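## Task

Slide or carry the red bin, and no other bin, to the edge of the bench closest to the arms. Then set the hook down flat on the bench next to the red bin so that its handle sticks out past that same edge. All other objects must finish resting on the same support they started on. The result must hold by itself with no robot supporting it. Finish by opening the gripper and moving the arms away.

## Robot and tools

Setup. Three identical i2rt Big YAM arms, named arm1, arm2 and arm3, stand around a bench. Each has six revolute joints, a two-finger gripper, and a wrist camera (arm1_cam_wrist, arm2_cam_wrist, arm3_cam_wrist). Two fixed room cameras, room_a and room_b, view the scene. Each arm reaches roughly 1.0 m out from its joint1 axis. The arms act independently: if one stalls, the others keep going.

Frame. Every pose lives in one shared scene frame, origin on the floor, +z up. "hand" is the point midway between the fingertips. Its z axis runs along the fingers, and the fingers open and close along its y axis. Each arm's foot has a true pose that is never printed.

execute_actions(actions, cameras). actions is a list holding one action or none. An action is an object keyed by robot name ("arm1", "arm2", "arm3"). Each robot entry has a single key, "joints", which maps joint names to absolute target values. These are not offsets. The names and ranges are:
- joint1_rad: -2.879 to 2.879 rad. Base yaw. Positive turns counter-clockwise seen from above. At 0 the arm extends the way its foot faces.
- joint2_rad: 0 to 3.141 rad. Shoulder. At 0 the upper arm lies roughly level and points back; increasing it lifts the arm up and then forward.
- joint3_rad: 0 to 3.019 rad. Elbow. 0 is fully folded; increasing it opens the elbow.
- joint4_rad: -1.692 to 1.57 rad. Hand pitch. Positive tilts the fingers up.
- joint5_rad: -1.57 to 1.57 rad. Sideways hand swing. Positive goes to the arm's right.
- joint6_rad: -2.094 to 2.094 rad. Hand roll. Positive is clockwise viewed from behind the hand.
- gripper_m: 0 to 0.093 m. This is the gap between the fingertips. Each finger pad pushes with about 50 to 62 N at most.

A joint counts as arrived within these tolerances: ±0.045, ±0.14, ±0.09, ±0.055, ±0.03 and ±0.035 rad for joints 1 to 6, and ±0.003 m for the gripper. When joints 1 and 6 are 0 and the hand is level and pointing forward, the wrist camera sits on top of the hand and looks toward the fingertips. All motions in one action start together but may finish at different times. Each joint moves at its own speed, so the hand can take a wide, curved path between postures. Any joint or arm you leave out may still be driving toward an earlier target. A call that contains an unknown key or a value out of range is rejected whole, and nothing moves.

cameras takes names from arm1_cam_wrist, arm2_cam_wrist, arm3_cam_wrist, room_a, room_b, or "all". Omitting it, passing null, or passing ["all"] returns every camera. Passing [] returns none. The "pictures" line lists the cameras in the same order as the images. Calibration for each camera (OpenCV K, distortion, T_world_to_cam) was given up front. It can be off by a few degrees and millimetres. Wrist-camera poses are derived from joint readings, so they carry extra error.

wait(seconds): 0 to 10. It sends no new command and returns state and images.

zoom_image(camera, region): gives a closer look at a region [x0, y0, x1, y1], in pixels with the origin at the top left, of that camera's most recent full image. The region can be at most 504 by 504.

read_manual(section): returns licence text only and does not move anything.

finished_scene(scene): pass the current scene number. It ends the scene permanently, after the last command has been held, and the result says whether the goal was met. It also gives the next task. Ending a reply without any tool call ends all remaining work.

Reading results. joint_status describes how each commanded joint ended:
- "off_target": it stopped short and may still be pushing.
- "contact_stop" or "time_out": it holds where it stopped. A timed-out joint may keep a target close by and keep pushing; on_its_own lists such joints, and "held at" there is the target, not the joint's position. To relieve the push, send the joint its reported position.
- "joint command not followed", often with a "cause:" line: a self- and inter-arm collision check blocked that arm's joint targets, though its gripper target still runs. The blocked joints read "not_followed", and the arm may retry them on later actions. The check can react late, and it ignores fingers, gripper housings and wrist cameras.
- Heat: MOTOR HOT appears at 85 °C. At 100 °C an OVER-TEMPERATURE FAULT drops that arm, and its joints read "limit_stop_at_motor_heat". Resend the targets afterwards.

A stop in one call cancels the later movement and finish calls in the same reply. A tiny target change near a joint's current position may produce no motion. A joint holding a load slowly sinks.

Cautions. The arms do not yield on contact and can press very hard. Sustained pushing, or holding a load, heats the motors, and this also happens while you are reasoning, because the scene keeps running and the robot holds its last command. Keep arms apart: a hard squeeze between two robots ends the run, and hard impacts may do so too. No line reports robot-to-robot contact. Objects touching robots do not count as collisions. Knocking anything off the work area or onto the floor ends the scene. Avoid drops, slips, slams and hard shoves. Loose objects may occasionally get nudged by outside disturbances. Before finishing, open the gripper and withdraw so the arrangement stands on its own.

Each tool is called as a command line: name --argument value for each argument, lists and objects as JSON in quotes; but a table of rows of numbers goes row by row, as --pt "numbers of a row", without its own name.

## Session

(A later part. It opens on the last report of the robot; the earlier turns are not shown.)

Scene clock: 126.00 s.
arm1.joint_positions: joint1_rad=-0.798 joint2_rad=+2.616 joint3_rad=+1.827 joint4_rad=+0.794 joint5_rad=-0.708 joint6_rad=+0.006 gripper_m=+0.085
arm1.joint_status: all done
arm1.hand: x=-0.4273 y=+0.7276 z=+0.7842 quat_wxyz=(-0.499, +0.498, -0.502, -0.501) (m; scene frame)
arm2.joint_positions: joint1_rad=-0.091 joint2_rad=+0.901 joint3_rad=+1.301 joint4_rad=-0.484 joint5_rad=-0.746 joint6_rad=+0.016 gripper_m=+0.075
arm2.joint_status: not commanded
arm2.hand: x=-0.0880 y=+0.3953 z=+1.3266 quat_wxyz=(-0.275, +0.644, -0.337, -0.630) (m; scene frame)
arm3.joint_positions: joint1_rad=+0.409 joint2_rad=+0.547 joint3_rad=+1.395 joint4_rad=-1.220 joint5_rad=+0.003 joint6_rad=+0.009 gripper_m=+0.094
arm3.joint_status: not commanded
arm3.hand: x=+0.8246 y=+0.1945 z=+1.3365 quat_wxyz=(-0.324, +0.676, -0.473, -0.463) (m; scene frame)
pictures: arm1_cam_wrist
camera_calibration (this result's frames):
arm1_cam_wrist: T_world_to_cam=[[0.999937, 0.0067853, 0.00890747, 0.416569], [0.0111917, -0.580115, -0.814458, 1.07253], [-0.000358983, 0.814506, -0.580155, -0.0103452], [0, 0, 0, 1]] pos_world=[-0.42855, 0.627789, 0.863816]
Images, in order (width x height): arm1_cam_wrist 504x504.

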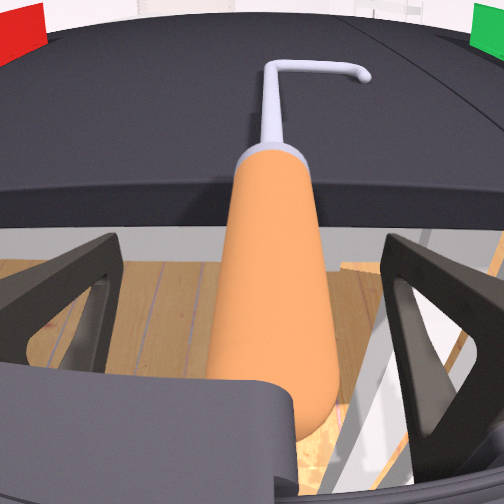

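execute_actions --actions '[{"arm1":{"joints":{"gripper_m":0.0}}}]' --cameras '["arm1_cam_wrist"]'

execute_actions --actions '[{"arm1":{"joints":{"joint2_rad":2.52,"joint6_rad":0.7}}}]' --cameras '["arm1_cam_wrist","arm2_cam_wrist"]'

Scene clock: 131.47 s.
arm1.joint_positions: joint1_rad=-0.799 joint2_rad=+2.616 joint3_rad=+1.827 joint4_rad=+0.794 joint5_rad=-0.706 joint6_rad=+0.005 gripper_m=+0.029
arm1.joint_status: gripper_m off_target (ended at +0.029, target +0.000)
arm1.hand: x=-0.4263 y=+0.7270 z=+0.7842 quat_wxyz=(-0.500, +0.498, -0.503, -0.500) (m; scene frame)
arm2.joint_positions: joint1_rad=-0.091 joint2_rad=+0.901 joint3_rad=+1.301 joint4_rad=-0.484 joint5_rad=-0.746 joint6_rad=+0.016 gripper_m=+0.075
arm2.joint_status: not commanded
arm2.hand: x=-0.0880 y=+0.3953 z=+1.3266 quat_wxyz=(-0.275, +0.644, -0.337, -0.630) (m; scene frame)
arm3.joint_positions: joint1_rad=+0.409 joint2_rad=+0.547 joint3_rad=+1.395 joint4_rad=-1.220 joint5_rad=+0.003 joint6_rad=+0.009 gripper_m=+0.094
arm3.joint_status: not commanded
arm3.hand: x=+0.8246 y=+0.1945 z=+1.3365 quat_wxyz=(-0.324, +0.676, -0.473, -0.463) (m; scene frame)
pictures: arm1_cam_wrist
camera_calibration (this result's frames):
arm1_cam_wrist: T_world_to_cam=[[0.999941, 0.00411645, 0.0100595, 0.416523], [0.0105816, -0.58015, -0.814441, 1.07195], [0.00248339, 0.814499, -0.58016, -0.00868011], [0, 0, 0, 1]] pos_world=[-0.427819, 0.627248, 0.863815]
Images, in order (width x height): arm1_cam_wrist 504x504.

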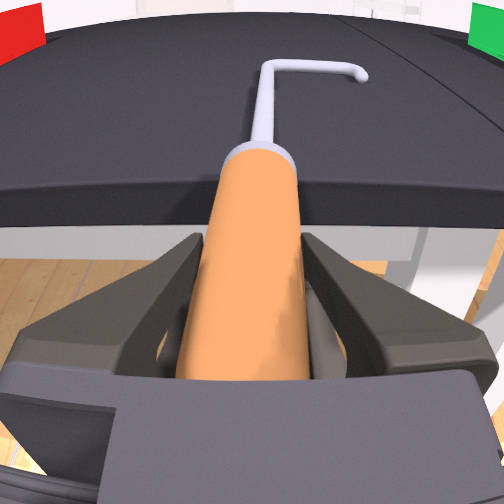

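Scene clock: 133.10 s.
arm1.joint_positions: joint1_rad=-0.804 joint2_rad=+2.566 joint3_rad=+1.824 joint4_rad=+0.794 joint5_rad=-0.703 joint6_rad=+0.673 gripper_m=+0.029
arm1.joint_status: all done
arm1.hand: x=-0.4184 y=+0.7284 z=+0.8238 quat_wxyz=(-0.326, +0.307, -0.624, -0.641) (m; scene frame)
arm2.joint_positions: joint1_rad=-0.091 joint2_rad=+0.901 joint3_rad=+1.301 joint4_rad=-0.484 joint5_rad=-0.746 joint6_rad=+0.016 gripper_m=+0.075
arm2.joint_status: not commanded
arm2.hand: x=-0.0880 y=+0.3953 z=+1.3266 quat_wxyz=(-0.275, +0.644, -0.337, -0.630) (m; scene frame)
arm3.joint_positions: joint1_rad=+0.409 joint2_rad=+0.547 joint3_rad=+1.395 joint4_rad=-1.220 joint5_rad=+0.003 joint6_rad=+0.009 gripper_m=+0.094
arm3.joint_status: not commanded
arm3.hand: x=+0.8246 y=+0.1945 z=+1.3365 quat_wxyz=(-0.324, +0.676, -0.473, -0.463) (m; scene frame)
pictures: arm1_cam_wrist, arm2_cam_wrist
camera_calibration (this result's frames):
arm1_cam_wrist: T_world_to_cam=[[0.809558, 0.0179584, -0.586765, 0.810126], [-0.48213, -0.549904, -0.682024, 0.767681], [-0.334912, 0.835035, -0.436521, -0.261296], [0, 0, 0, 1]] pos_world=[-0.373233, 0.625794, 0.884869]
arm2_cam_wrist: T_world_to_cam=[[0.785499, 0.61455, -0.0729277, -0.0784888], [0.33843, -0.525224, -0.780772, 1.27992], [-0.518127, 0.588615, -0.620545, 0.668984], [0, 0, 0, 1]] pos_world=[-0.0248899, 0.326703, 1.40873]
Images, in order (width x height): arm1_cam_wrist 504x504, arm2_cam_wrist 504x504.

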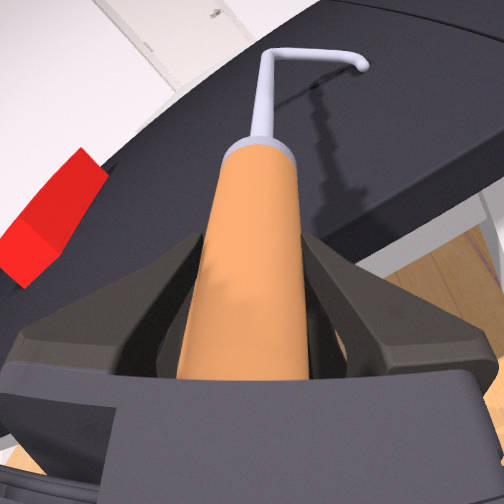

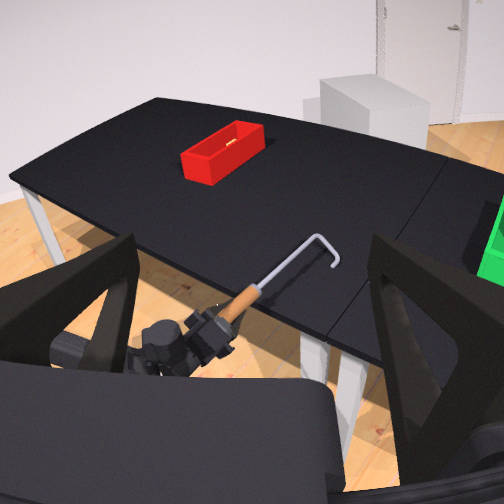

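execute_actions --actions '[{"arm1":{"joints":{"joint2_rad":2.40,"joint6_rad":1.59}}}]' --cameras '["arm1_cam_wrist","arm2_cam_wrist"]'

Scene clock: 142.40 s.
arm1.joint_positions: joint1_rad=-0.806 joint2_rad=+2.466 joint3_rad=+1.813 joint4_rad=+0.784 joint5_rad=-0.710 joint6_rad=+1.571 gripper_m=+0.029
arm1.joint_status: all done
arm1.hand: x=-0.4157 y=+0.7310 z=+0.9009 quat_wxyz=(-0.032, +0.026, -0.673, -0.739) (m; scene frame)
arm2.joint_positions: joint1_rad=-0.091 joint2_rad=+0.901 joint3_rad=+1.301 joint4_rad=-0.484 joint5_rad=-0.746 joint6_rad=+0.016 gripper_m=+0.075
arm2.joint_status: not commanded
arm2.hand: x=-0.0880 y=+0.3953 z=+1.3266 quat_wxyz=(-0.275, +0.644, -0.337, -0.630) (m; scene frame)
arm3.joint_positions: joint1_rad=+0.409 joint2_rad=+0.547 joint3_rad=+1.395 joint4_rad=-1.220 joint5_rad=+0.003 joint6_rad=+0.009 gripper_m=+0.094
arm3.joint_status: not commanded
arm3.hand: x=+0.8246 y=+0.1945 z=+1.3365 quat_wxyz=(-0.324, +0.676, -0.473, -0.463) (m; scene frame)
pictures: arm1_cam_wrist, arm2_cam_wrist
camera_calibration (this result's frames):
arm1_cam_wrist: T_world_to_cam=[[0.0976695, 0.102093, -0.989969, 0.859036], [-0.813371, -0.565014, -0.138515, 0.206681], [-0.573487, 0.818741, 0.0278547, -0.734509], [0, 0, 0, 1]] pos_world=[-0.337025, 0.630449, 0.899507]
arm2_cam_wrist: T_world_to_cam=[[0.785499, 0.61455, -0.0729277, -0.0784888], [0.33843, -0.525224, -0.780772, 1.27992], [-0.518127, 0.588615, -0.620545, 0.668984], [0, 0, 0, 1]] pos_world=[-0.0248899, 0.326703, 1.40873]
Images, in order (width x height): arm1_cam_wrist 504x504, arm2_cam_wrist 504x504.

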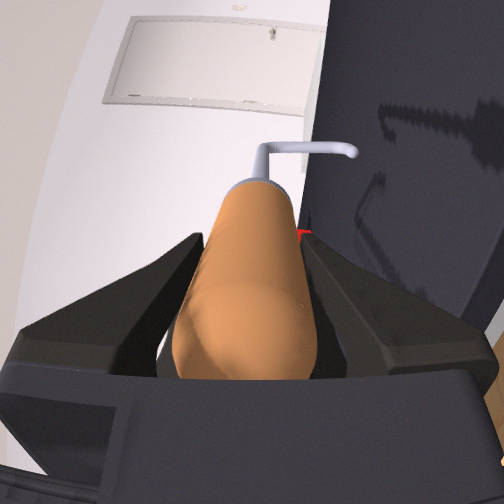

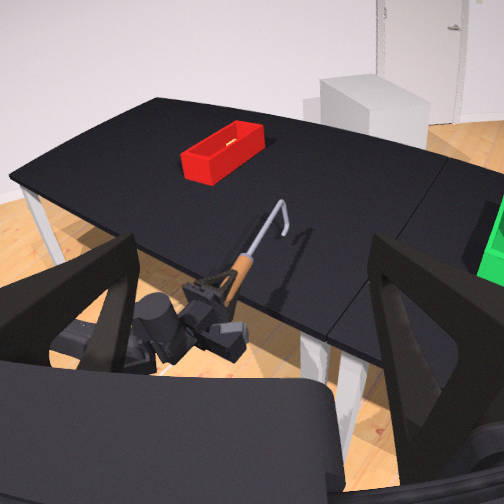

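execute_actions --actions '[{"arm1":{"joints":{"joint2_rad":2.27,"joint3_rad":1.96,"joint4_rad":0.65,"joint1_rad":-0.6,"joint5_rad":-0.45}}}]' --cameras '["arm1_cam_wrist"]'

execute_actions --actions '[{"arm1":{"joints":{"joint4_rad":0.46,"joint1_rad":-0.35,"joint5_rad":-0.15}}}]' --cameras '["arm1_cam_wrist","arm2_cam_wrist"]'

Scene clock: 151.53 s.
arm1.joint_positions: joint1_rad=-0.602 joint2_rad=+2.319 joint3_rad=+1.887 joint4_rad=+0.629 joint5_rad=-0.451 joint6_rad=+1.574 gripper_m=+0.029
arm1.joint_status: all done
arm1.hand: x=-0.5234 y=+0.8272 z=+1.0389 quat_wxyz=(-0.052, +0.008, -0.644, -0.763) (m; scene frame)
arm2.joint_positions: joint1_rad=-0.091 joint2_rad=+0.901 joint3_rad=+1.301 joint4_rad=-0.484 joint5_rad=-0.746 joint6_rad=+0.016 gripper_m=+0.075
arm2.joint_status: not commanded
arm2.hand: x=-0.0880 y=+0.3953 z=+1.3266 quat_wxyz=(-0.275, +0.644, -0.337, -0.630) (m; scene frame)
arm3.joint_positions: joint1_rad=+0.409 joint2_rad=+0.547 joint3_rad=+1.395 joint4_rad=-1.220 joint5_rad=+0.003 joint6_rad=+0.009 gripper_m=+0.094
arm3.joint_status: not commanded
arm3.hand: x=+0.8246 y=+0.1945 z=+1.3365 quat_wxyz=(-0.324, +0.676, -0.473, -0.463) (m; scene frame)
pictures: arm1_cam_wrist
camera_calibration (this result's frames):
arm1_cam_wrist: T_world_to_cam=[[0.105509, 0.173818, -0.979109, 0.929814], [-0.840508, -0.510595, -0.181218, 0.177749], [-0.531427, 0.842069, 0.0922232, -0.943028], [0, 0, 0, 1]] pos_world=[-0.449855, 0.723234, 1.02957]
Images, in order (width x height): arm1_cam_wrist 504x504.

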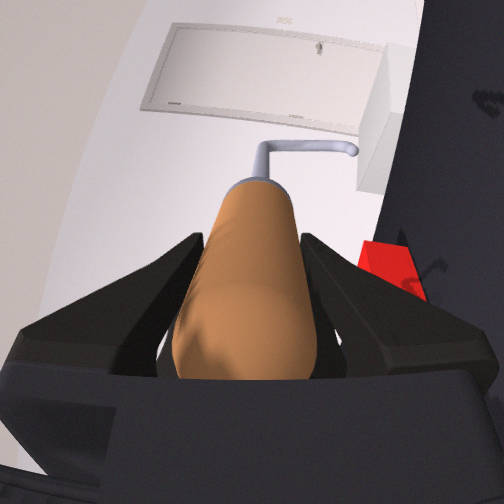

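Scene clock: 153.57 s.
arm1.joint_positions: joint1_rad=-0.348 joint2_rad=+2.319 joint3_rad=+1.887 joint4_rad=+0.439 joint5_rad=-0.149 joint6_rad=+1.574 gripper_m=+0.029
arm1.joint_status: all done
arm1.hand: x=-0.6885 y=+0.9018 z=+0.9960 quat_wxyz=(-0.037, -0.041, -0.705, -0.707) (m; scene frame)
arm2.joint_positions: joint1_rad=-0.091 joint2_rad=+0.901 joint3_rad=+1.301 joint4_rad=-0.484 joint5_rad=-0.746 joint6_rad=+0.016 gripper_m=+0.075
arm2.joint_status: not commanded
arm2.hand: x=-0.0880 y=+0.3953 z=+1.3266 quat_wxyz=(-0.275, +0.644, -0.337, -0.630) (m; scene frame)
arm3.joint_positions: joint1_rad=+0.409 joint2_rad=+0.547 joint3_rad=+1.395 joint4_rad=-1.220 joint5_rad=+0.003 joint6_rad=+0.009 gripper_m=+0.094
arm3.joint_status: not commanded
arm3.hand: x=+0.8246 y=+0.1945 z=+1.3365 quat_wxyz=(-0.324, +0.676, -0.473, -0.463) (m; scene frame)
pictures: arm1_cam_wrist, arm2_cam_wrist
camera_calibration (this result's frames):
arm1_cam_wrist: T_world_to_cam=[[0.0110952, 0.00976469, -0.999891, 0.99592], [-0.874272, -0.485222, -0.0144398, -0.143011], [-0.48531, 0.874337, 0.00315336, -0.998259], [0, 0, 0, 1]] pos_world=[-0.620545, 0.793697, 0.996894]
arm2_cam_wrist: T_world_to_cam=[[0.785499, 0.61455, -0.0729277, -0.0784888], [0.33843, -0.525224, -0.780772, 1.27992], [-0.518127, 0.588615, -0.620545, 0.668984], [0, 0, 0, 1]] pos_world=[-0.0248899, 0.326703, 1.40873]
Images, in order (width x height): arm1_cam_wrist 504x504, arm2_cam_wrist 504x504.

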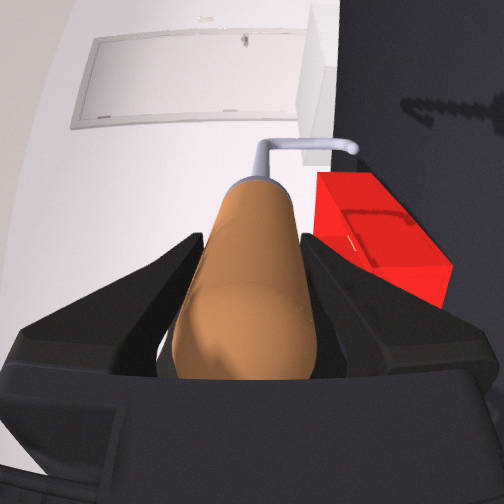

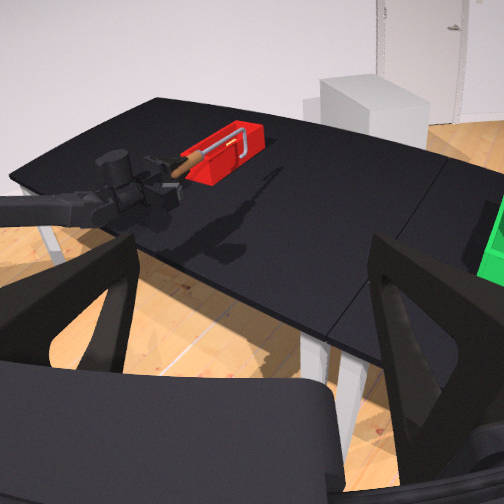

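execute_actions --actions '[{"arm1":{"joints":{"joint3_rad":2.0,"joint1_rad":-0.2,"joint5_rad":0.10}}}]' --cameras '[]'

execute_actions --actions '[{"arm1":{"joints":{"joint1_rad":-0.05,"joint5_rad":0.285}}}]'

Scene clock: 158.87 s.
arm1.joint_positions: joint1_rad=-0.206 joint2_rad=+2.319 joint3_rad=+1.905 joint4_rad=+0.437 joint5_rad=+0.101 joint6_rad=+1.574 gripper_m=+0.029
arm1.joint_status: joint3_rad time_out (moved +0.017 of +0.113); the others done
arm1.on_its_own: joint3_rad reads +1.905 and still pushes toward +2.000 since a time_out
arm1.hand: x=-0.7750 y=+0.9216 z=+1.0060 quat_wxyz=(-0.075, -0.079, -0.697, -0.709) (m; scene frame)
arm2.joint_positions: joint1_rad=-0.091 joint2_rad=+0.901 joint3_rad=+1.301 joint4_rad=-0.484 joint5_rad=-0.746 joint6_rad=+0.016 gripper_m=+0.075
arm2.joint_status: not commanded
arm2.hand: x=-0.0880 y=+0.3953 z=+1.3266 quat_wxyz=(-0.275, +0.644, -0.337, -0.630) (m; scene frame)
arm3.joint_positions: joint1_rad=+0.409 joint2_rad=+0.547 joint3_rad=+1.395 joint4_rad=-1.220 joint5_rad=+0.003 joint6_rad=+0.009 gripper_m=+0.094
arm3.joint_status: not commanded
arm3.hand: x=+0.8246 y=+0.1945 z=+1.3365 quat_wxyz=(-0.324, +0.676, -0.473, -0.463) (m; scene frame)
pictures: none
No camera images: the call's "cameras" was empty. Leave "cameras" out to get every camera's image.

not run: a stop came earlier in this reply.

execute_actions --actions '[{"arm1":{"joints":{"joint1_rad":-0.05,"joint5_rad":0.285,"joint3_rad":1.96}}}]'

Scene clock: 161.77 s.
arm1.joint_positions: joint1_rad=-0.055 joint2_rad=+2.319 joint3_rad=+1.905 joint4_rad=+0.437 joint5_rad=+0.286 joint6_rad=+1.574 gripper_m=+0.029
arm1.joint_status: all done
arm1.hand: x=-0.8821 y=+0.9251 z=+1.0062 quat_wxyz=(-0.086, -0.093, -0.695, -0.708) (m; scene frame)
arm2.joint_positions: joint1_rad=-0.091 joint2_rad=+0.901 joint3_rad=+1.301 joint4_rad=-0.484 joint5_rad=-0.746 joint6_rad=+0.016 gripper_m=+0.075
arm2.joint_status: not commanded
arm2.hand: x=-0.0880 y=+0.3953 z=+1.3266 quat_wxyz=(-0.275, +0.644, -0.337, -0.630) (m; scene frame)
arm3.joint_positions: joint1_rad=+0.409 joint2_rad=+0.547 joint3_rad=+1.395 joint4_rad=-1.220 joint5_rad=+0.003 joint6_rad=+0.009 gripper_m=+0.094
arm3.joint_status: not commanded
arm3.hand: x=+0.8246 y=+0.1945 z=+1.3365 quat_wxyz=(-0.324, +0.676, -0.473, -0.463) (m; scene frame)
pictures: arm1_cam_wrist, arm2_cam_wrist, arm3_cam_wrist, room_a, room_b
camera_calibration (this result's frames):
arm1_cam_wrist: T_world_to_cam=[[0.00941197, 0.0237877, -0.999673, 0.993364], [-0.934307, -0.356051, -0.017269, -0.47043], [-0.356346, 0.934164, 0.0188739, -1.07005], [0, 0, 0, 1]] pos_world=[-0.830182, 0.808473, 1.00511]
arm2_cam_wrist: T_world_to_cam=[[0.785499, 0.61455, -0.0729277, -0.0784888], [0.33843, -0.525224, -0.780772, 1.27992], [-0.518127, 0.588615, -0.620545, 0.668984], [0, 0, 0, 1]] pos_world=[-0.0248899, 0.326703, 1.40873]
arm3_cam_wrist: T_world_to_cam=[[0.935356, 0.353652, -0.00635495, -0.832504], [0.295725, -0.791753, -0.534485, 0.628675], [-0.194053, 0.498054, -0.845154, 1.31621], [0, 0, 0, 1]] pos_world=[0.848187, 0.136628, 1.44313]
Images, in order (width x height): arm1_cam_wrist 504x504, arm2_cam_wrist 504x504, arm3_cam_wrist 504x504, room_a 504x504, room_b 504x504.

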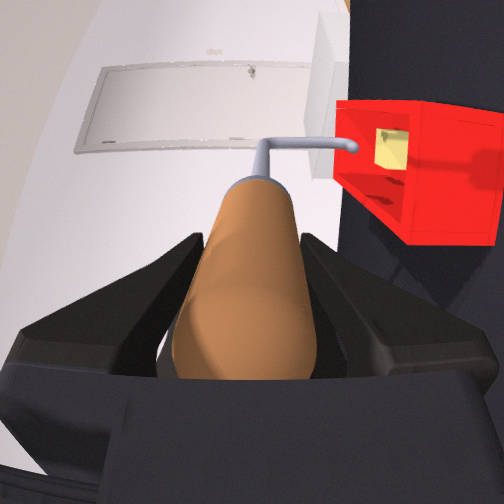

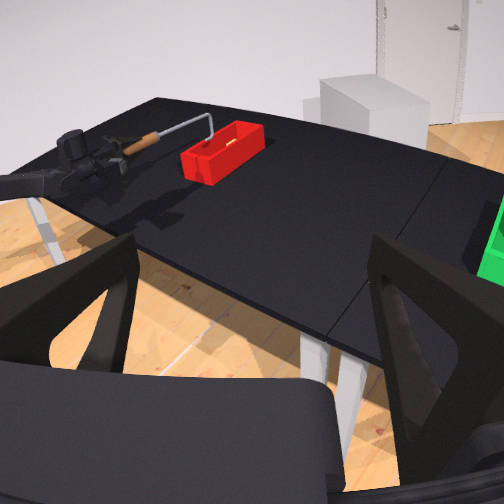

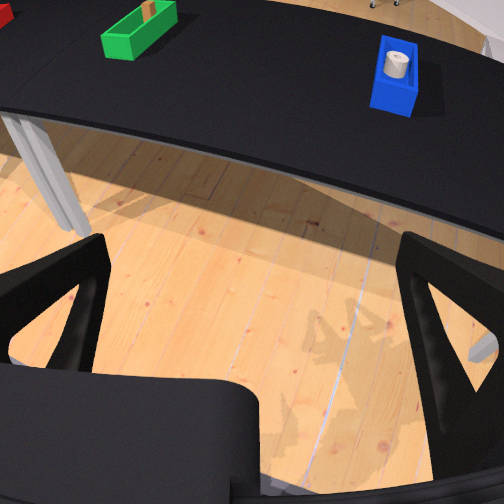

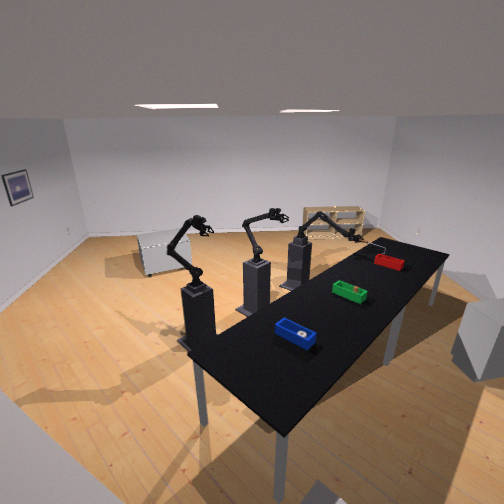

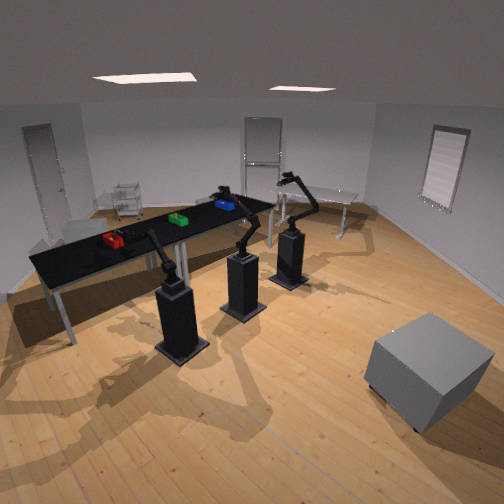

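execute_actions --actions '[{"arm1":{"joints":{"joint1_rad":-0.03,"joint3_rad":2.07,"joint2_rad":2.37}}}]' --cameras '["arm1_cam_wrist","arm2_cam_wrist","room_a"]'

Scene clock: 170.07 s.
arm1.joint_positions: joint1_rad=-0.030 joint2_rad=+2.417 joint3_rad=+1.978 joint4_rad=+0.435 joint5_rad=+0.285 joint6_rad=+1.574 gripper_m=+0.029
arm1.joint_status: joint3_rad time_out (moved +0.073 of +0.165); the others done
arm1.on_its_own: joint3_rad reads +1.978 and still pushes toward +2.070 since a time_out
arm1.hand: x=-0.9065 y=+0.9423 z=+0.9595 quat_wxyz=(-0.078, -0.082, -0.706, -0.699) (m; scene frame)
arm2.joint_positions: joint1_rad=-0.091 joint2_rad=+0.901 joint3_rad=+1.301 joint4_rad=-0.484 joint5_rad=-0.746 joint6_rad=+0.016 gripper_m=+0.075
arm2.joint_status: not commanded
arm2.hand: x=-0.0880 y=+0.3953 z=+1.3266 quat_wxyz=(-0.275, +0.644, -0.337, -0.630) (m; scene frame)
arm3.joint_positions: joint1_rad=+0.409 joint2_rad=+0.547 joint3_rad=+1.395 joint4_rad=-1.220 joint5_rad=+0.003 joint6_rad=+0.009 gripper_m=+0.094
arm3.joint_status: not commanded
arm3.hand: x=+0.8246 y=+0.1945 z=+1.3365 quat_wxyz=(-0.324, +0.676, -0.473, -0.463) (m; scene frame)
pictures: arm1_cam_wrist, arm2_cam_wrist, room_a
camera_calibration (this result's frames):
arm1_cam_wrist: T_world_to_cam=[[0.0102752, -0.0036923, -0.99994, 0.973386], [-0.924846, -0.380256, -0.00809946, -0.465268], [-0.380203, 0.924874, -0.00732202, -1.08169], [0, 0, 0, 1]] pos_world=[-0.851566, 0.827104, 0.961639]
arm2_cam_wrist: T_world_to_cam=[[0.785499, 0.61455, -0.0729277, -0.0784888], [0.33843, -0.525224, -0.780772, 1.27992], [-0.518127, 0.588615, -0.620545, 0.668984], [0, 0, 0, 1]] pos_world=[-0.0248899, 0.326703, 1.40873]
Images, in order (width x height): arm1_cam_wrist 504x504, arm2_cam_wrist 504x504, room_a 504x504.

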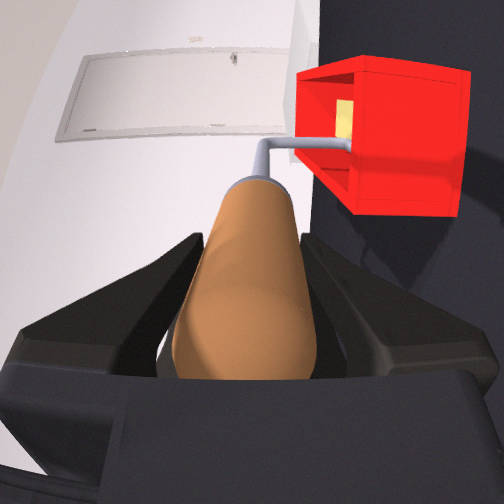

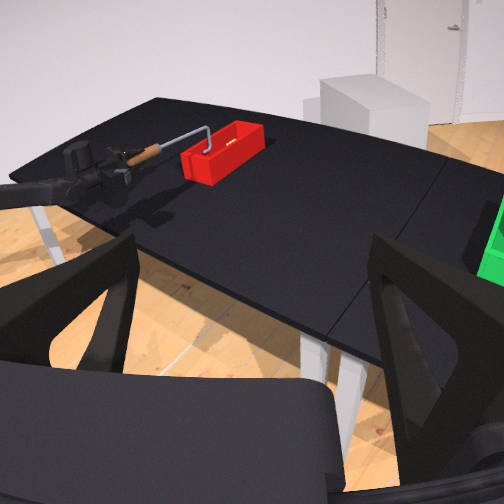

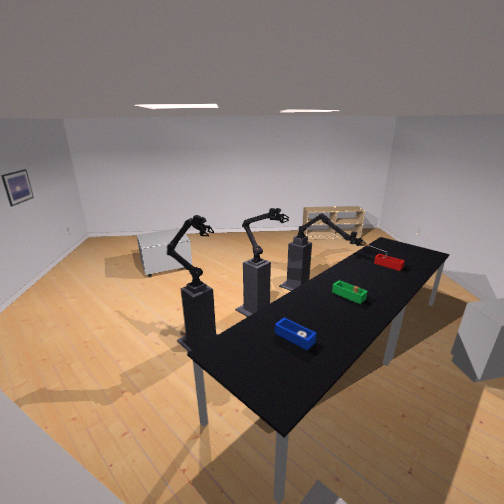

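execute_actions --actions '[{"arm1":{"joints":{"joint3_rad":2.03,"joint2_rad":2.475,"joint4_rad":0.55}}}]' --cameras '["arm1_cam_wrist","arm2_cam_wrist"]'

zoom_image --camera "arm2_cam_wrist" --region '[100, 90, 280, 220]'

Scene clock: 174.20 s.
arm1.joint_positions: joint1_rad=-0.030 joint2_rad=+2.511 joint3_rad=+1.978 joint4_rad=+0.527 joint5_rad=+0.286 joint6_rad=+1.586 gripper_m=+0.029
arm1.joint_status: all done
arm1.hand: x=-0.9067 y=+0.9425 z=+0.8958 quat_wxyz=(-0.075, -0.087, -0.706, -0.699) (m; scene frame)
arm2.joint_positions: joint1_rad=-0.091 joint2_rad=+0.901 joint3_rad=+1.301 joint4_rad=-0.484 joint5_rad=-0.746 joint6_rad=+0.016 gripper_m=+0.075
arm2.joint_status: not commanded
arm2.hand: x=-0.0880 y=+0.3953 z=+1.3266 quat_wxyz=(-0.275, +0.644, -0.337, -0.630) (m; scene frame)
arm3.joint_positions: joint1_rad=+0.409 joint2_rad=+0.547 joint3_rad=+1.395 joint4_rad=-1.220 joint5_rad=+0.003 joint6_rad=+0.009 gripper_m=+0.094
arm3.joint_status: not commanded
arm3.hand: x=+0.8246 y=+0.1945 z=+1.3365 quat_wxyz=(-0.324, +0.676, -0.473, -0.463) (m; scene frame)
pictures: arm1_cam_wrist, arm2_cam_wrist
camera_calibration (this result's frames):
arm1_cam_wrist: T_world_to_cam=[[-0.00115308, -0.00254595, -0.999996, 0.898277], [-0.925074, -0.379782, 0.0020336, -0.475609], [-0.379786, 0.925073, -0.00191727, -1.08705], [0, 0, 0, 1]] pos_world=[-0.851784, 0.82726, 0.897156]
arm2_cam_wrist: T_world_to_cam=[[0.785499, 0.61455, -0.0729277, -0.0784888], [0.33843, -0.525224, -0.780772, 1.27992], [-0.518127, 0.588615, -0.620545, 0.668984], [0, 0, 0, 1]] pos_world=[-0.0248899, 0.326703, 1.40873]
Images, in order (width x height): arm1_cam_wrist 504x504, arm2_cam_wrist 504x504.

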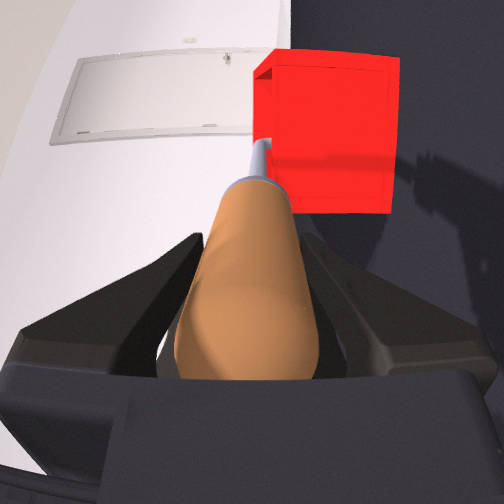

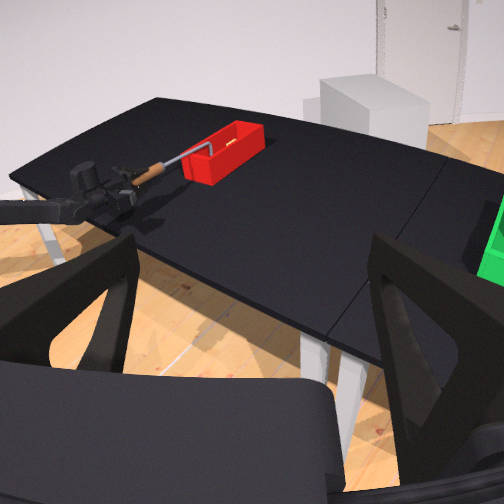

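Region (100, 90, 280, 220) of arm2_cam_wrist's 504x504 image, scaled by 2.800, with more detail than that image has.

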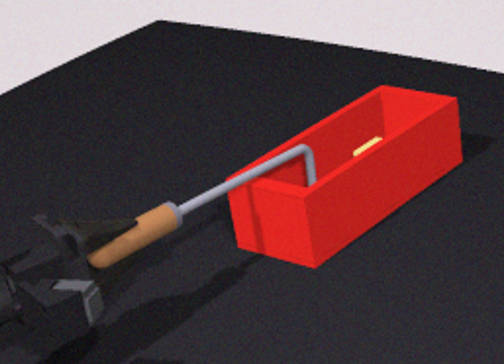

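execute_actions --actions '[{"arm1":{"joints":{"joint3_rad":1.75,"joint2_rad":2.335,"joint4_rad":0.67}}}]' --cameras '["arm2_cam_wrist"]'

execute_actions --actions '[{"arm1":{"joints":{"joint3_rad":1.44,"joint2_rad":2.19,"joint4_rad":0.83}}}]' --cameras '["arm1_cam_wrist","arm2_cam_wrist"]'

Scene clock: 180.13 s.
arm1.joint_positions: joint1_rad=-0.030 joint2_rad=+2.397 joint3_rad=+1.747 joint4_rad=+0.637 joint5_rad=+0.285 joint6_rad=+1.586 gripper_m=+0.029
arm1.joint_status: all done
arm1.hand: x=-0.9042 y=+0.8964 z=+0.8956 quat_wxyz=(-0.075, -0.086, -0.708, -0.697) (m; scene frame)
arm2.joint_positions: joint1_rad=-0.091 joint2_rad=+0.901 joint3_rad=+1.301 joint4_rad=-0.484 joint5_rad=-0.746 joint6_rad=+0.016 gripper_m=+0.075
arm2.joint_status: not commanded
arm2.hand: x=-0.0880 y=+0.3953 z=+1.3266 quat_wxyz=(-0.275, +0.644, -0.337, -0.630) (m; scene frame)
arm3.joint_positions: joint1_rad=+0.409 joint2_rad=+0.547 joint3_rad=+1.395 joint4_rad=-1.220 joint5_rad=+0.003 joint6_rad=+0.009 gripper_m=+0.094
arm3.joint_status: not commanded
arm3.hand: x=+0.8246 y=+0.1945 z=+1.3365 quat_wxyz=(-0.324, +0.676, -0.473, -0.463) (m; scene frame)
pictures: arm2_cam_wrist
camera_calibration (this result's frames):
arm2_cam_wrist: T_world_to_cam=[[0.785499, 0.61455, -0.0729277, -0.0784888], [0.33843, -0.525224, -0.780772, 1.27992], [-0.518127, 0.588615, -0.620545, 0.668984], [0, 0, 0, 1]] pos_world=[-0.0248899, 0.326703, 1.40873]
Images, in order (width x height): arm2_cam_wrist 504x504.

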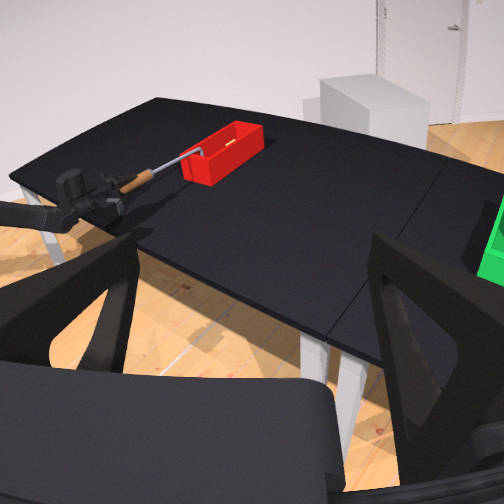

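Scene clock: 181.10 s.
arm1.joint_positions: joint1_rad=-0.030 joint2_rad=+2.252 joint3_rad=+1.438 joint4_rad=+0.798 joint5_rad=+0.284 joint6_rad=+1.586 gripper_m=+0.029
arm1.joint_status: all done
arm1.hand: x=-0.9000 y=+0.8214 z=+0.8934 quat_wxyz=(-0.075, -0.085, -0.710, -0.695) (m; scene frame)
arm2.joint_positions: joint1_rad=-0.091 joint2_rad=+0.901 joint3_rad=+1.301 joint4_rad=-0.484 joint5_rad=-0.746 joint6_rad=+0.016 gripper_m=+0.075
arm2.joint_status: not commanded
arm2.hand: x=-0.0880 y=+0.3953 z=+1.3266 quat_wxyz=(-0.275, +0.644, -0.337, -0.630) (m; scene frame)
arm3.joint_positions: joint1_rad=+0.409 joint2_rad=+0.547 joint3_rad=+1.395 joint4_rad=-1.220 joint5_rad=+0.003 joint6_rad=+0.009 gripper_m=+0.094
arm3.joint_status: not commanded
arm3.hand: x=+0.8246 y=+0.1945 z=+1.3365 quat_wxyz=(-0.324, +0.676, -0.473, -0.463) (m; scene frame)
pictures: arm1_cam_wrist, arm2_cam_wrist
camera_calibration (this result's frames):
arm1_cam_wrist: T_world_to_cam=[[-0.000573793, -0.0128256, -0.999918, 0.904496], [-0.924481, -0.381189, 0.00541987, -0.516725], [-0.381227, 0.924408, -0.0116383, -0.964515], [0, 0, 0, 1]] pos_world=[-0.844883, 0.706236, 0.895997]
arm2_cam_wrist: T_world_to_cam=[[0.785499, 0.61455, -0.0729277, -0.0784888], [0.33843, -0.525224, -0.780772, 1.27992], [-0.518127, 0.588615, -0.620545, 0.668984], [0, 0, 0, 1]] pos_world=[-0.0248899, 0.326703, 1.40873]
Images, in order (width x height): arm1_cam_wrist 504x504, arm2_cam_wrist 504x504.

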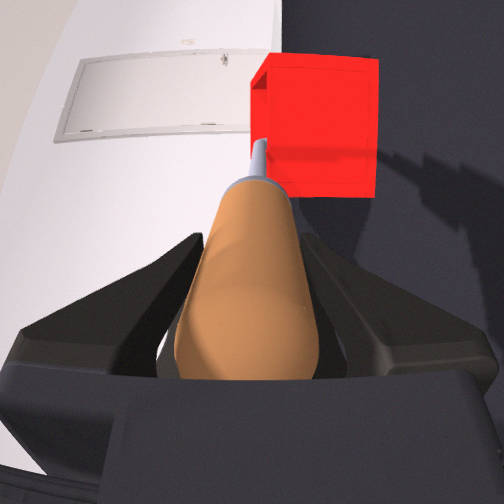

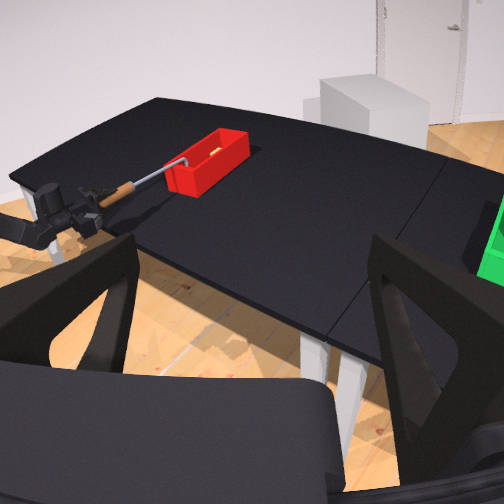

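execute_actions --actions '[{"arm1":{"joints":{"joint3_rad":1.095,"joint2_rad":2.03,"joint4_rad":1.03}}}]' --cameras '[]'

execute_actions --actions '[{"arm1":{"joints":{"joint3_rad":0.82,"joint2_rad":1.91,"joint4_rad":1.18}}}]' --cameras '["arm1_cam_wrist","arm2_cam_wrist"]'

zoom_image --camera "arm2_cam_wrist" --region '[30, 120, 240, 280]'

Scene clock: 184.80 s.
arm1.joint_positions: joint1_rad=-0.030 joint2_rad=+2.080 joint3_rad=+1.078 joint4_rad=+0.984 joint5_rad=+0.284 joint6_rad=+1.586 gripper_m=+0.029
arm1.joint_status: all done
arm1.hand: x=-0.8940 y=+0.7177 z=+0.8958 quat_wxyz=(-0.075, -0.085, -0.710, -0.695) (m; scene frame)
arm2.joint_positions: joint1_rad=-0.091 joint2_rad=+0.901 joint3_rad=+1.301 joint4_rad=-0.484 joint5_rad=-0.746 joint6_rad=+0.016 gripper_m=+0.075
arm2.joint_status: not commanded
arm2.hand: x=-0.0880 y=+0.3953 z=+1.3266 quat_wxyz=(-0.275, +0.644, -0.337, -0.630) (m; scene frame)
arm3.joint_positions: joint1_rad=+0.409 joint2_rad=+0.547 joint3_rad=+1.395 joint4_rad=-1.220 joint5_rad=+0.003 joint6_rad=+0.009 gripper_m=+0.094
arm3.joint_status: not commanded
arm3.hand: x=+0.8246 y=+0.1945 z=+1.3365 quat_wxyz=(-0.324, +0.676, -0.473, -0.463) (m; scene frame)
pictures: none
No camera images: the call's "cameras" was empty. Leave "cameras" out to get every camera's image.

Scene clock: 185.77 s.
arm1.joint_positions: joint1_rad=-0.030 joint2_rad=+1.956 joint3_rad=+0.806 joint4_rad=+1.133 joint5_rad=+0.284 joint6_rad=+1.586 gripper_m=+0.029
arm1.joint_status: all done
arm1.hand: x=-0.8889 y=+0.6293 z=+0.8970 quat_wxyz=(-0.075, -0.085, -0.710, -0.695) (m; scene frame)
arm2.joint_positions: joint1_rad=-0.091 joint2_rad=+0.901 joint3_rad=+1.301 joint4_rad=-0.484 joint5_rad=-0.746 joint6_rad=+0.016 gripper_m=+0.075
arm2.joint_status: not commanded
arm2.hand: x=-0.0880 y=+0.3953 z=+1.3266 quat_wxyz=(-0.275, +0.644, -0.337, -0.630) (m; scene frame)
arm3.joint_positions: joint1_rad=+0.409 joint2_rad=+0.547 joint3_rad=+1.395 joint4_rad=-1.220 joint5_rad=+0.003 joint6_rad=+0.009 gripper_m=+0.094
arm3.joint_status: not commanded
arm3.hand: x=+0.8246 y=+0.1945 z=+1.3365 quat_wxyz=(-0.324, +0.676, -0.473, -0.463) (m; scene frame)
pictures: arm1_cam_wrist, arm2_cam_wrist
camera_calibration (this result's frames):
arm1_cam_wrist: T_world_to_cam=[[-0.000489344, -0.0143481, -0.999897, 0.906725], [-0.924334, -0.381538, 0.00592727, -0.579867], [-0.381584, 0.924242, -0.0130757, -0.781666], [0, 0, 0, 1]] pos_world=[-0.833818, 0.514216, 0.899848]
arm2_cam_wrist: T_world_to_cam=[[0.785499, 0.61455, -0.0729277, -0.0784888], [0.33843, -0.525224, -0.780772, 1.27992], [-0.518127, 0.588615, -0.620545, 0.668984], [0, 0, 0, 1]] pos_world=[-0.0248899, 0.326703, 1.40873]
Images, in order (width x height): arm1_cam_wrist 504x504, arm2_cam_wrist 504x504.

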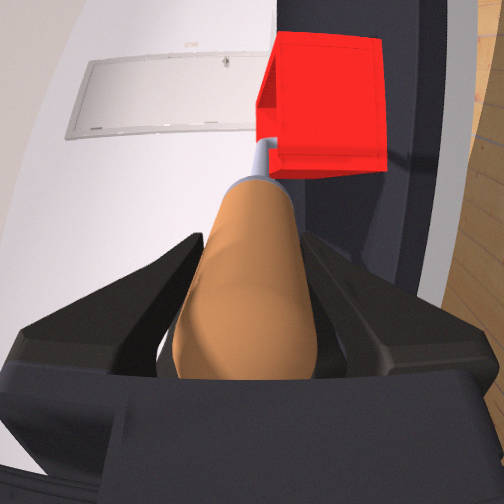

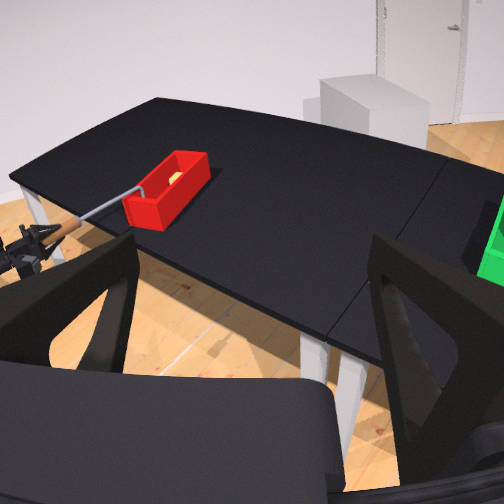

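Region (30, 120, 240, 280) of arm2_cam_wrist's 504x504 image, scaled by 2.400, with more detail than that image has; it fills the top 384 rows of this view, and the rest is white.

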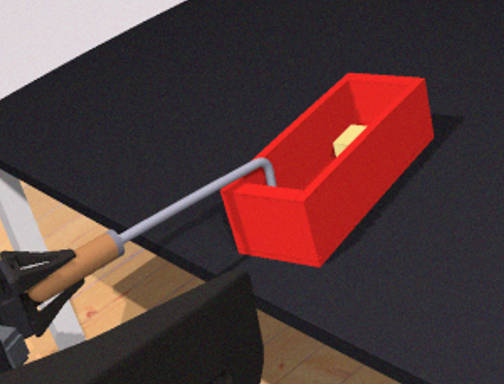

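execute_actions --actions '[{"arm1":{"joints":{"joint1_rad":-0.11}}}]' --cameras '["arm1_cam_wrist","arm2_cam_wrist"]'

zoom_image --camera "arm2_cam_wrist" --region '[30, 120, 240, 280]'

Scene clock: 197.10 s.
arm1.joint_positions: joint1_rad=-0.116 joint2_rad=+1.956 joint3_rad=+0.806 joint4_rad=+1.133 joint5_rad=+0.285 joint6_rad=+1.586 gripper_m=+0.029
arm1.joint_status: all done
arm1.hand: x=-0.8350 y=+0.6259 z=+0.8969 quat_wxyz=(-0.105, -0.116, -0.706, -0.691) (m; scene frame)
arm2.joint_positions: joint1_rad=-0.091 joint2_rad=+0.901 joint3_rad=+1.301 joint4_rad=-0.484 joint5_rad=-0.746 joint6_rad=+0.016 gripper_m=+0.075
arm2.joint_status: not commanded
arm2.hand: x=-0.0880 y=+0.3953 z=+1.3266 quat_wxyz=(-0.275, +0.644, -0.337, -0.630) (m; scene frame)
arm3.joint_positions: joint1_rad=+0.409 joint2_rad=+0.547 joint3_rad=+1.395 joint4_rad=-1.220 joint5_rad=+0.003 joint6_rad=+0.009 gripper_m=+0.094
arm3.joint_status: not commanded
arm3.hand: x=+0.8246 y=+0.1945 z=+1.3365 quat_wxyz=(-0.324, +0.676, -0.473, -0.463) (m; scene frame)
pictures: arm1_cam_wrist, arm2_cam_wrist
camera_calibration (this result's frames):
arm1_cam_wrist: T_world_to_cam=[[-0.0012674, -0.0145636, -0.999893, 0.906023], [-0.954214, -0.299074, 0.00556556, -0.607598], [-0.299123, 0.954119, -0.0135177, -0.707311], [0, 0, 0, 1]] pos_world=[-0.790203, 0.506336, 0.899747]
arm2_cam_wrist: T_world_to_cam=[[0.785499, 0.61455, -0.0729277, -0.0784888], [0.33843, -0.525224, -0.780772, 1.27992], [-0.518127, 0.588615, -0.620545, 0.668984], [0, 0, 0, 1]] pos_world=[-0.0248899, 0.326703, 1.40873]
Images, in order (width x height): arm1_cam_wrist 504x504, arm2_cam_wrist 504x504.

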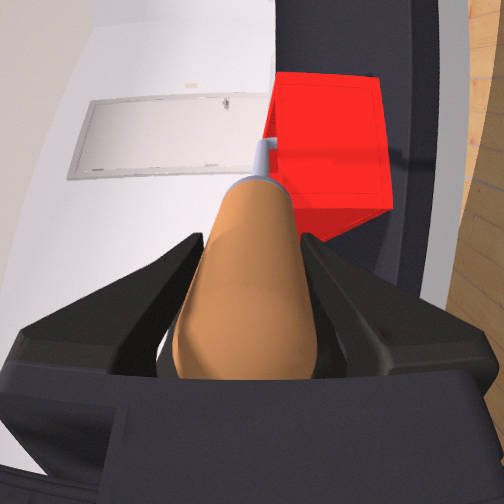

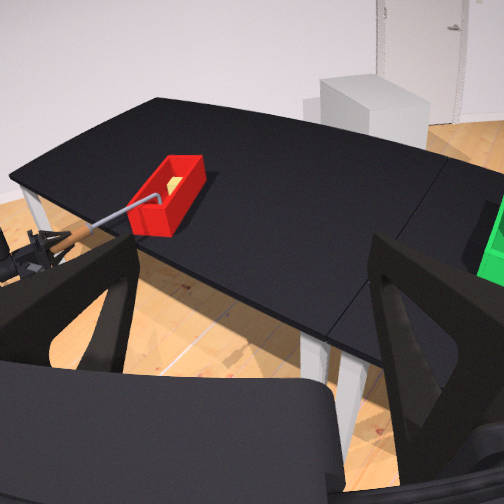

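Region (30, 120, 240, 280) of arm2_cam_wrist's 504x504 image, scaled by 2.400, with more detail than that image has; it fills the top 384 rows of this view, and the rest is white.

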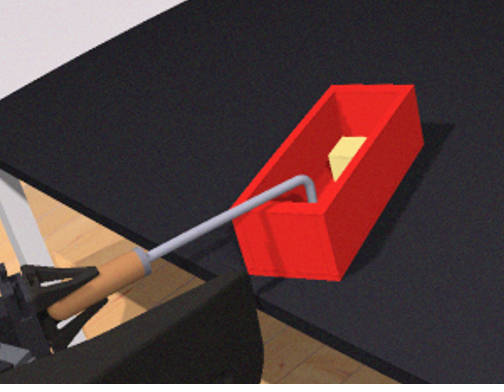

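execute_actions --actions '[{"arm1":{"joints":{"joint1_rad":0.0}},"arm2":{"joints":{"joint5_rad":-0.95}}}]' --cameras '["arm1_cam_wrist","arm2_cam_wrist"]'

Scene clock: 203.37 s.
arm1.joint_positions: joint1_rad=+0.004 joint2_rad=+1.956 joint3_rad=+0.806 joint4_rad=+1.133 joint5_rad=+0.284 joint6_rad=+1.583 gripper_m=+0.029
arm1.joint_status: all done
arm1.hand: x=-0.9103 y=+0.6294 z=+0.8971 quat_wxyz=(-0.064, -0.072, -0.712, -0.696) (m; scene frame)
arm2.joint_positions: joint1_rad=-0.091 joint2_rad=+0.901 joint3_rad=+1.301 joint4_rad=-0.484 joint5_rad=-0.945 joint6_rad=+0.016 gripper_m=+0.075
arm2.joint_status: all done
arm2.hand: x=-0.1124 y=+0.3715 z=+1.3286 quat_wxyz=(-0.210, +0.669, -0.273, -0.659) (m; scene frame)
arm3.joint_positions: joint1_rad=+0.409 joint2_rad=+0.547 joint3_rad=+1.395 joint4_rad=-1.220 joint5_rad=+0.003 joint6_rad=+0.009 gripper_m=+0.094
arm3.joint_status: not commanded
arm3.hand: x=+0.8246 y=+0.1945 z=+1.3365 quat_wxyz=(-0.324, +0.676, -0.473, -0.463) (m; scene frame)
pictures: arm1_cam_wrist, arm2_cam_wrist
camera_calibration (this result's frames):
arm1_cam_wrist: T_world_to_cam=[[0.00244473, -0.0147558, -0.999888, 0.909707], [-0.910837, -0.412749, 0.00386414, -0.565804], [-0.41276, 0.910725, -0.0144492, -0.808506], [0, 0, 0, 1]] pos_world=[-0.851298, 0.516215, 0.900109]
arm2_cam_wrist: T_world_to_cam=[[0.64766, 0.757414, -0.0828352, -0.0999938], [0.423347, -0.448114, -0.787383, 1.26689], [-0.633494, 0.474888, -0.610874, 0.688108], [0, 0, 0, 1]] pos_world=[-0.0356593, 0.316673, 1.40959]
Images, in order (width x height): arm1_cam_wrist 504x504, arm2_cam_wrist 504x504.

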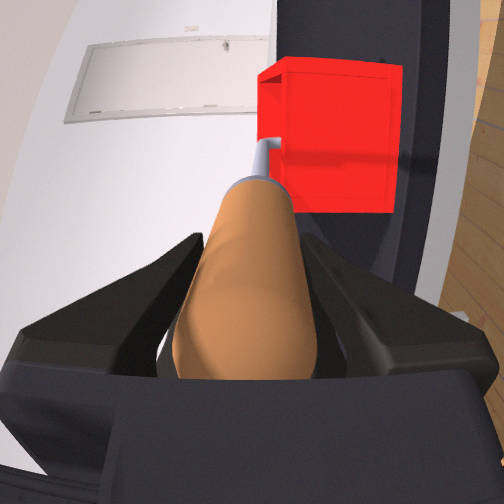

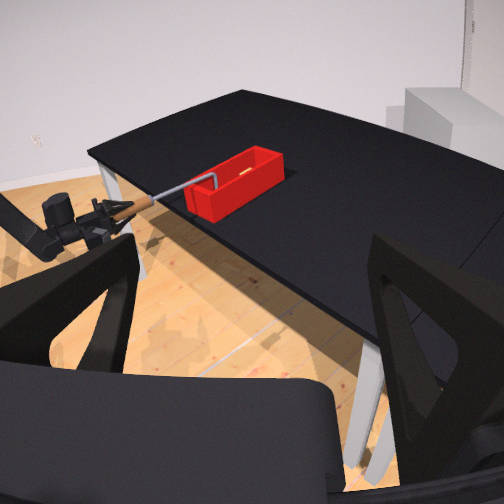

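zoom_image --camera "arm2_cam_wrist" --region '[130, 130, 310, 260]'

Region (130, 130, 310, 260) of arm2_cam_wrist's 504x504 image, scaled by 2.800, with more detail than that image has.

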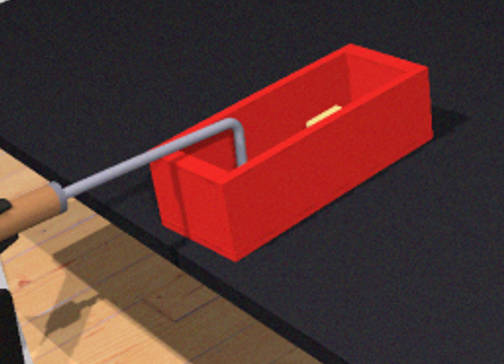

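zoom_image --camera "arm1_cam_wrist" --region '[340, 40, 500, 260]'

zoom_image --camera "arm2_cam_wrist" --region '[170, 185, 250, 245]'

Region (340, 40, 500, 260) of arm1_cam_wrist's 504x504 image, scaled by 2.291, with more detail than that image has; it fills the left 367 columns of this view, and the rest is white.

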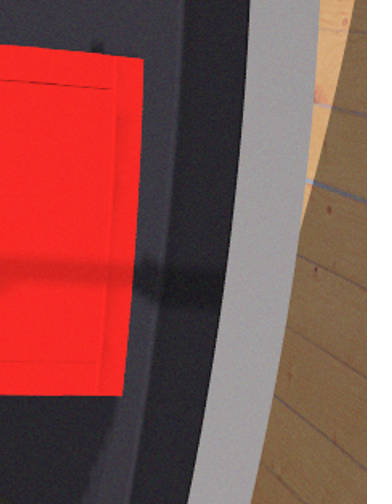

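Region (170, 185, 250, 245) of arm2_cam_wrist's 504x504 image, scaled by 6.300, with more detail than that image has; it fills the top 378 rows of this view, and the rest is white.

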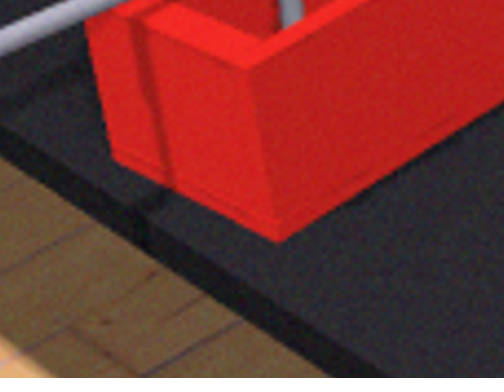

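execute_actions --actions '[{"arm1":{"joints":{"joint3_rad":0.69,"joint2_rad":1.865,"joint4_rad":1.25}}}]' --cameras '["arm1_cam_wrist","arm2_cam_wrist"]'

zoom_image --camera "arm2_cam_wrist" --region '[150, 150, 290, 250]'

Scene clock: 215.47 s.
arm1.joint_positions: joint1_rad=+0.004 joint2_rad=+1.917 joint3_rad=+0.683 joint4_rad=+1.206 joint5_rad=+0.284 joint6_rad=+1.583 gripper_m=+0.029
arm1.joint_status: all done
arm1.hand: x=-0.9064 y=+0.5869 z=+0.8908 quat_wxyz=(-0.064, -0.072, -0.715, -0.692) (m; scene frame)
arm2.joint_positions: joint1_rad=-0.091 joint2_rad=+0.901 joint3_rad=+1.301 joint4_rad=-0.484 joint5_rad=-0.945 joint6_rad=+0.016 gripper_m=+0.075
arm2.joint_status: not commanded
arm2.hand: x=-0.1124 y=+0.3715 z=+1.3286 quat_wxyz=(-0.210, +0.669, -0.273, -0.659) (m; scene frame)
arm3.joint_positions: joint1_rad=+0.409 joint2_rad=+0.547 joint3_rad=+1.395 joint4_rad=-1.220 joint5_rad=+0.003 joint6_rad=+0.009 gripper_m=+0.094
arm3.joint_status: not commanded
arm3.hand: x=+0.8246 y=+0.1945 z=+1.3365 quat_wxyz=(-0.324, +0.676, -0.473, -0.463) (m; scene frame)
pictures: arm1_cam_wrist, arm2_cam_wrist
camera_calibration (this result's frames):
arm1_cam_wrist: T_world_to_cam=[[0.00339068, -0.0250099, -0.999681, 0.90942], [-0.910826, -0.412728, 0.00723626, -0.582785], [-0.412777, 0.910511, -0.0241791, -0.759499], [0, 0, 0, 1]] pos_world=[-0.847403, 0.473746, 0.894984]
arm2_cam_wrist: T_world_to_cam=[[0.64766, 0.757414, -0.0828352, -0.0999938], [0.423347, -0.448114, -0.787383, 1.26689], [-0.633494, 0.474888, -0.610874, 0.688108], [0, 0, 0, 1]] pos_world=[-0.0356593, 0.316673, 1.40959]
Images, in order (width x height): arm1_cam_wrist 504x504, arm2_cam_wrist 504x504.

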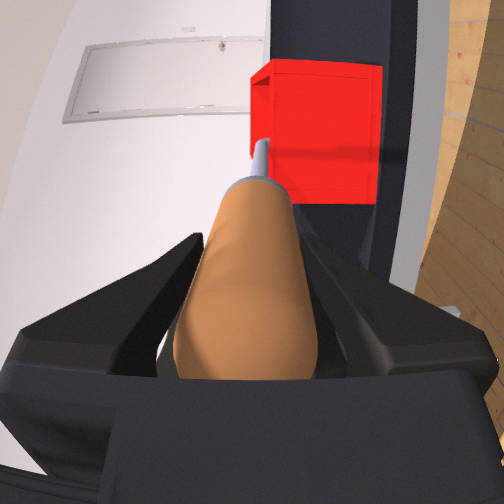

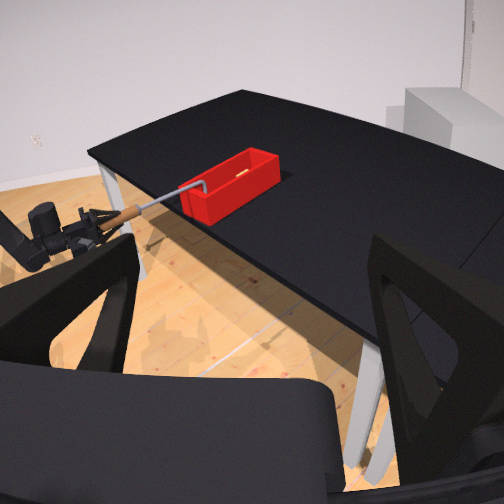

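Region (150, 150, 290, 250) of arm2_cam_wrist's 504x504 image, scaled by 3.600, with more detail than that image has; it fills the top 360 rows of this view, and the rest is white.

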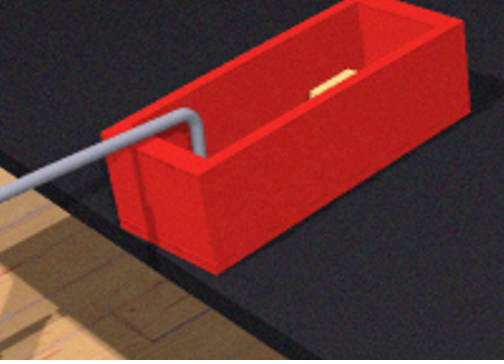

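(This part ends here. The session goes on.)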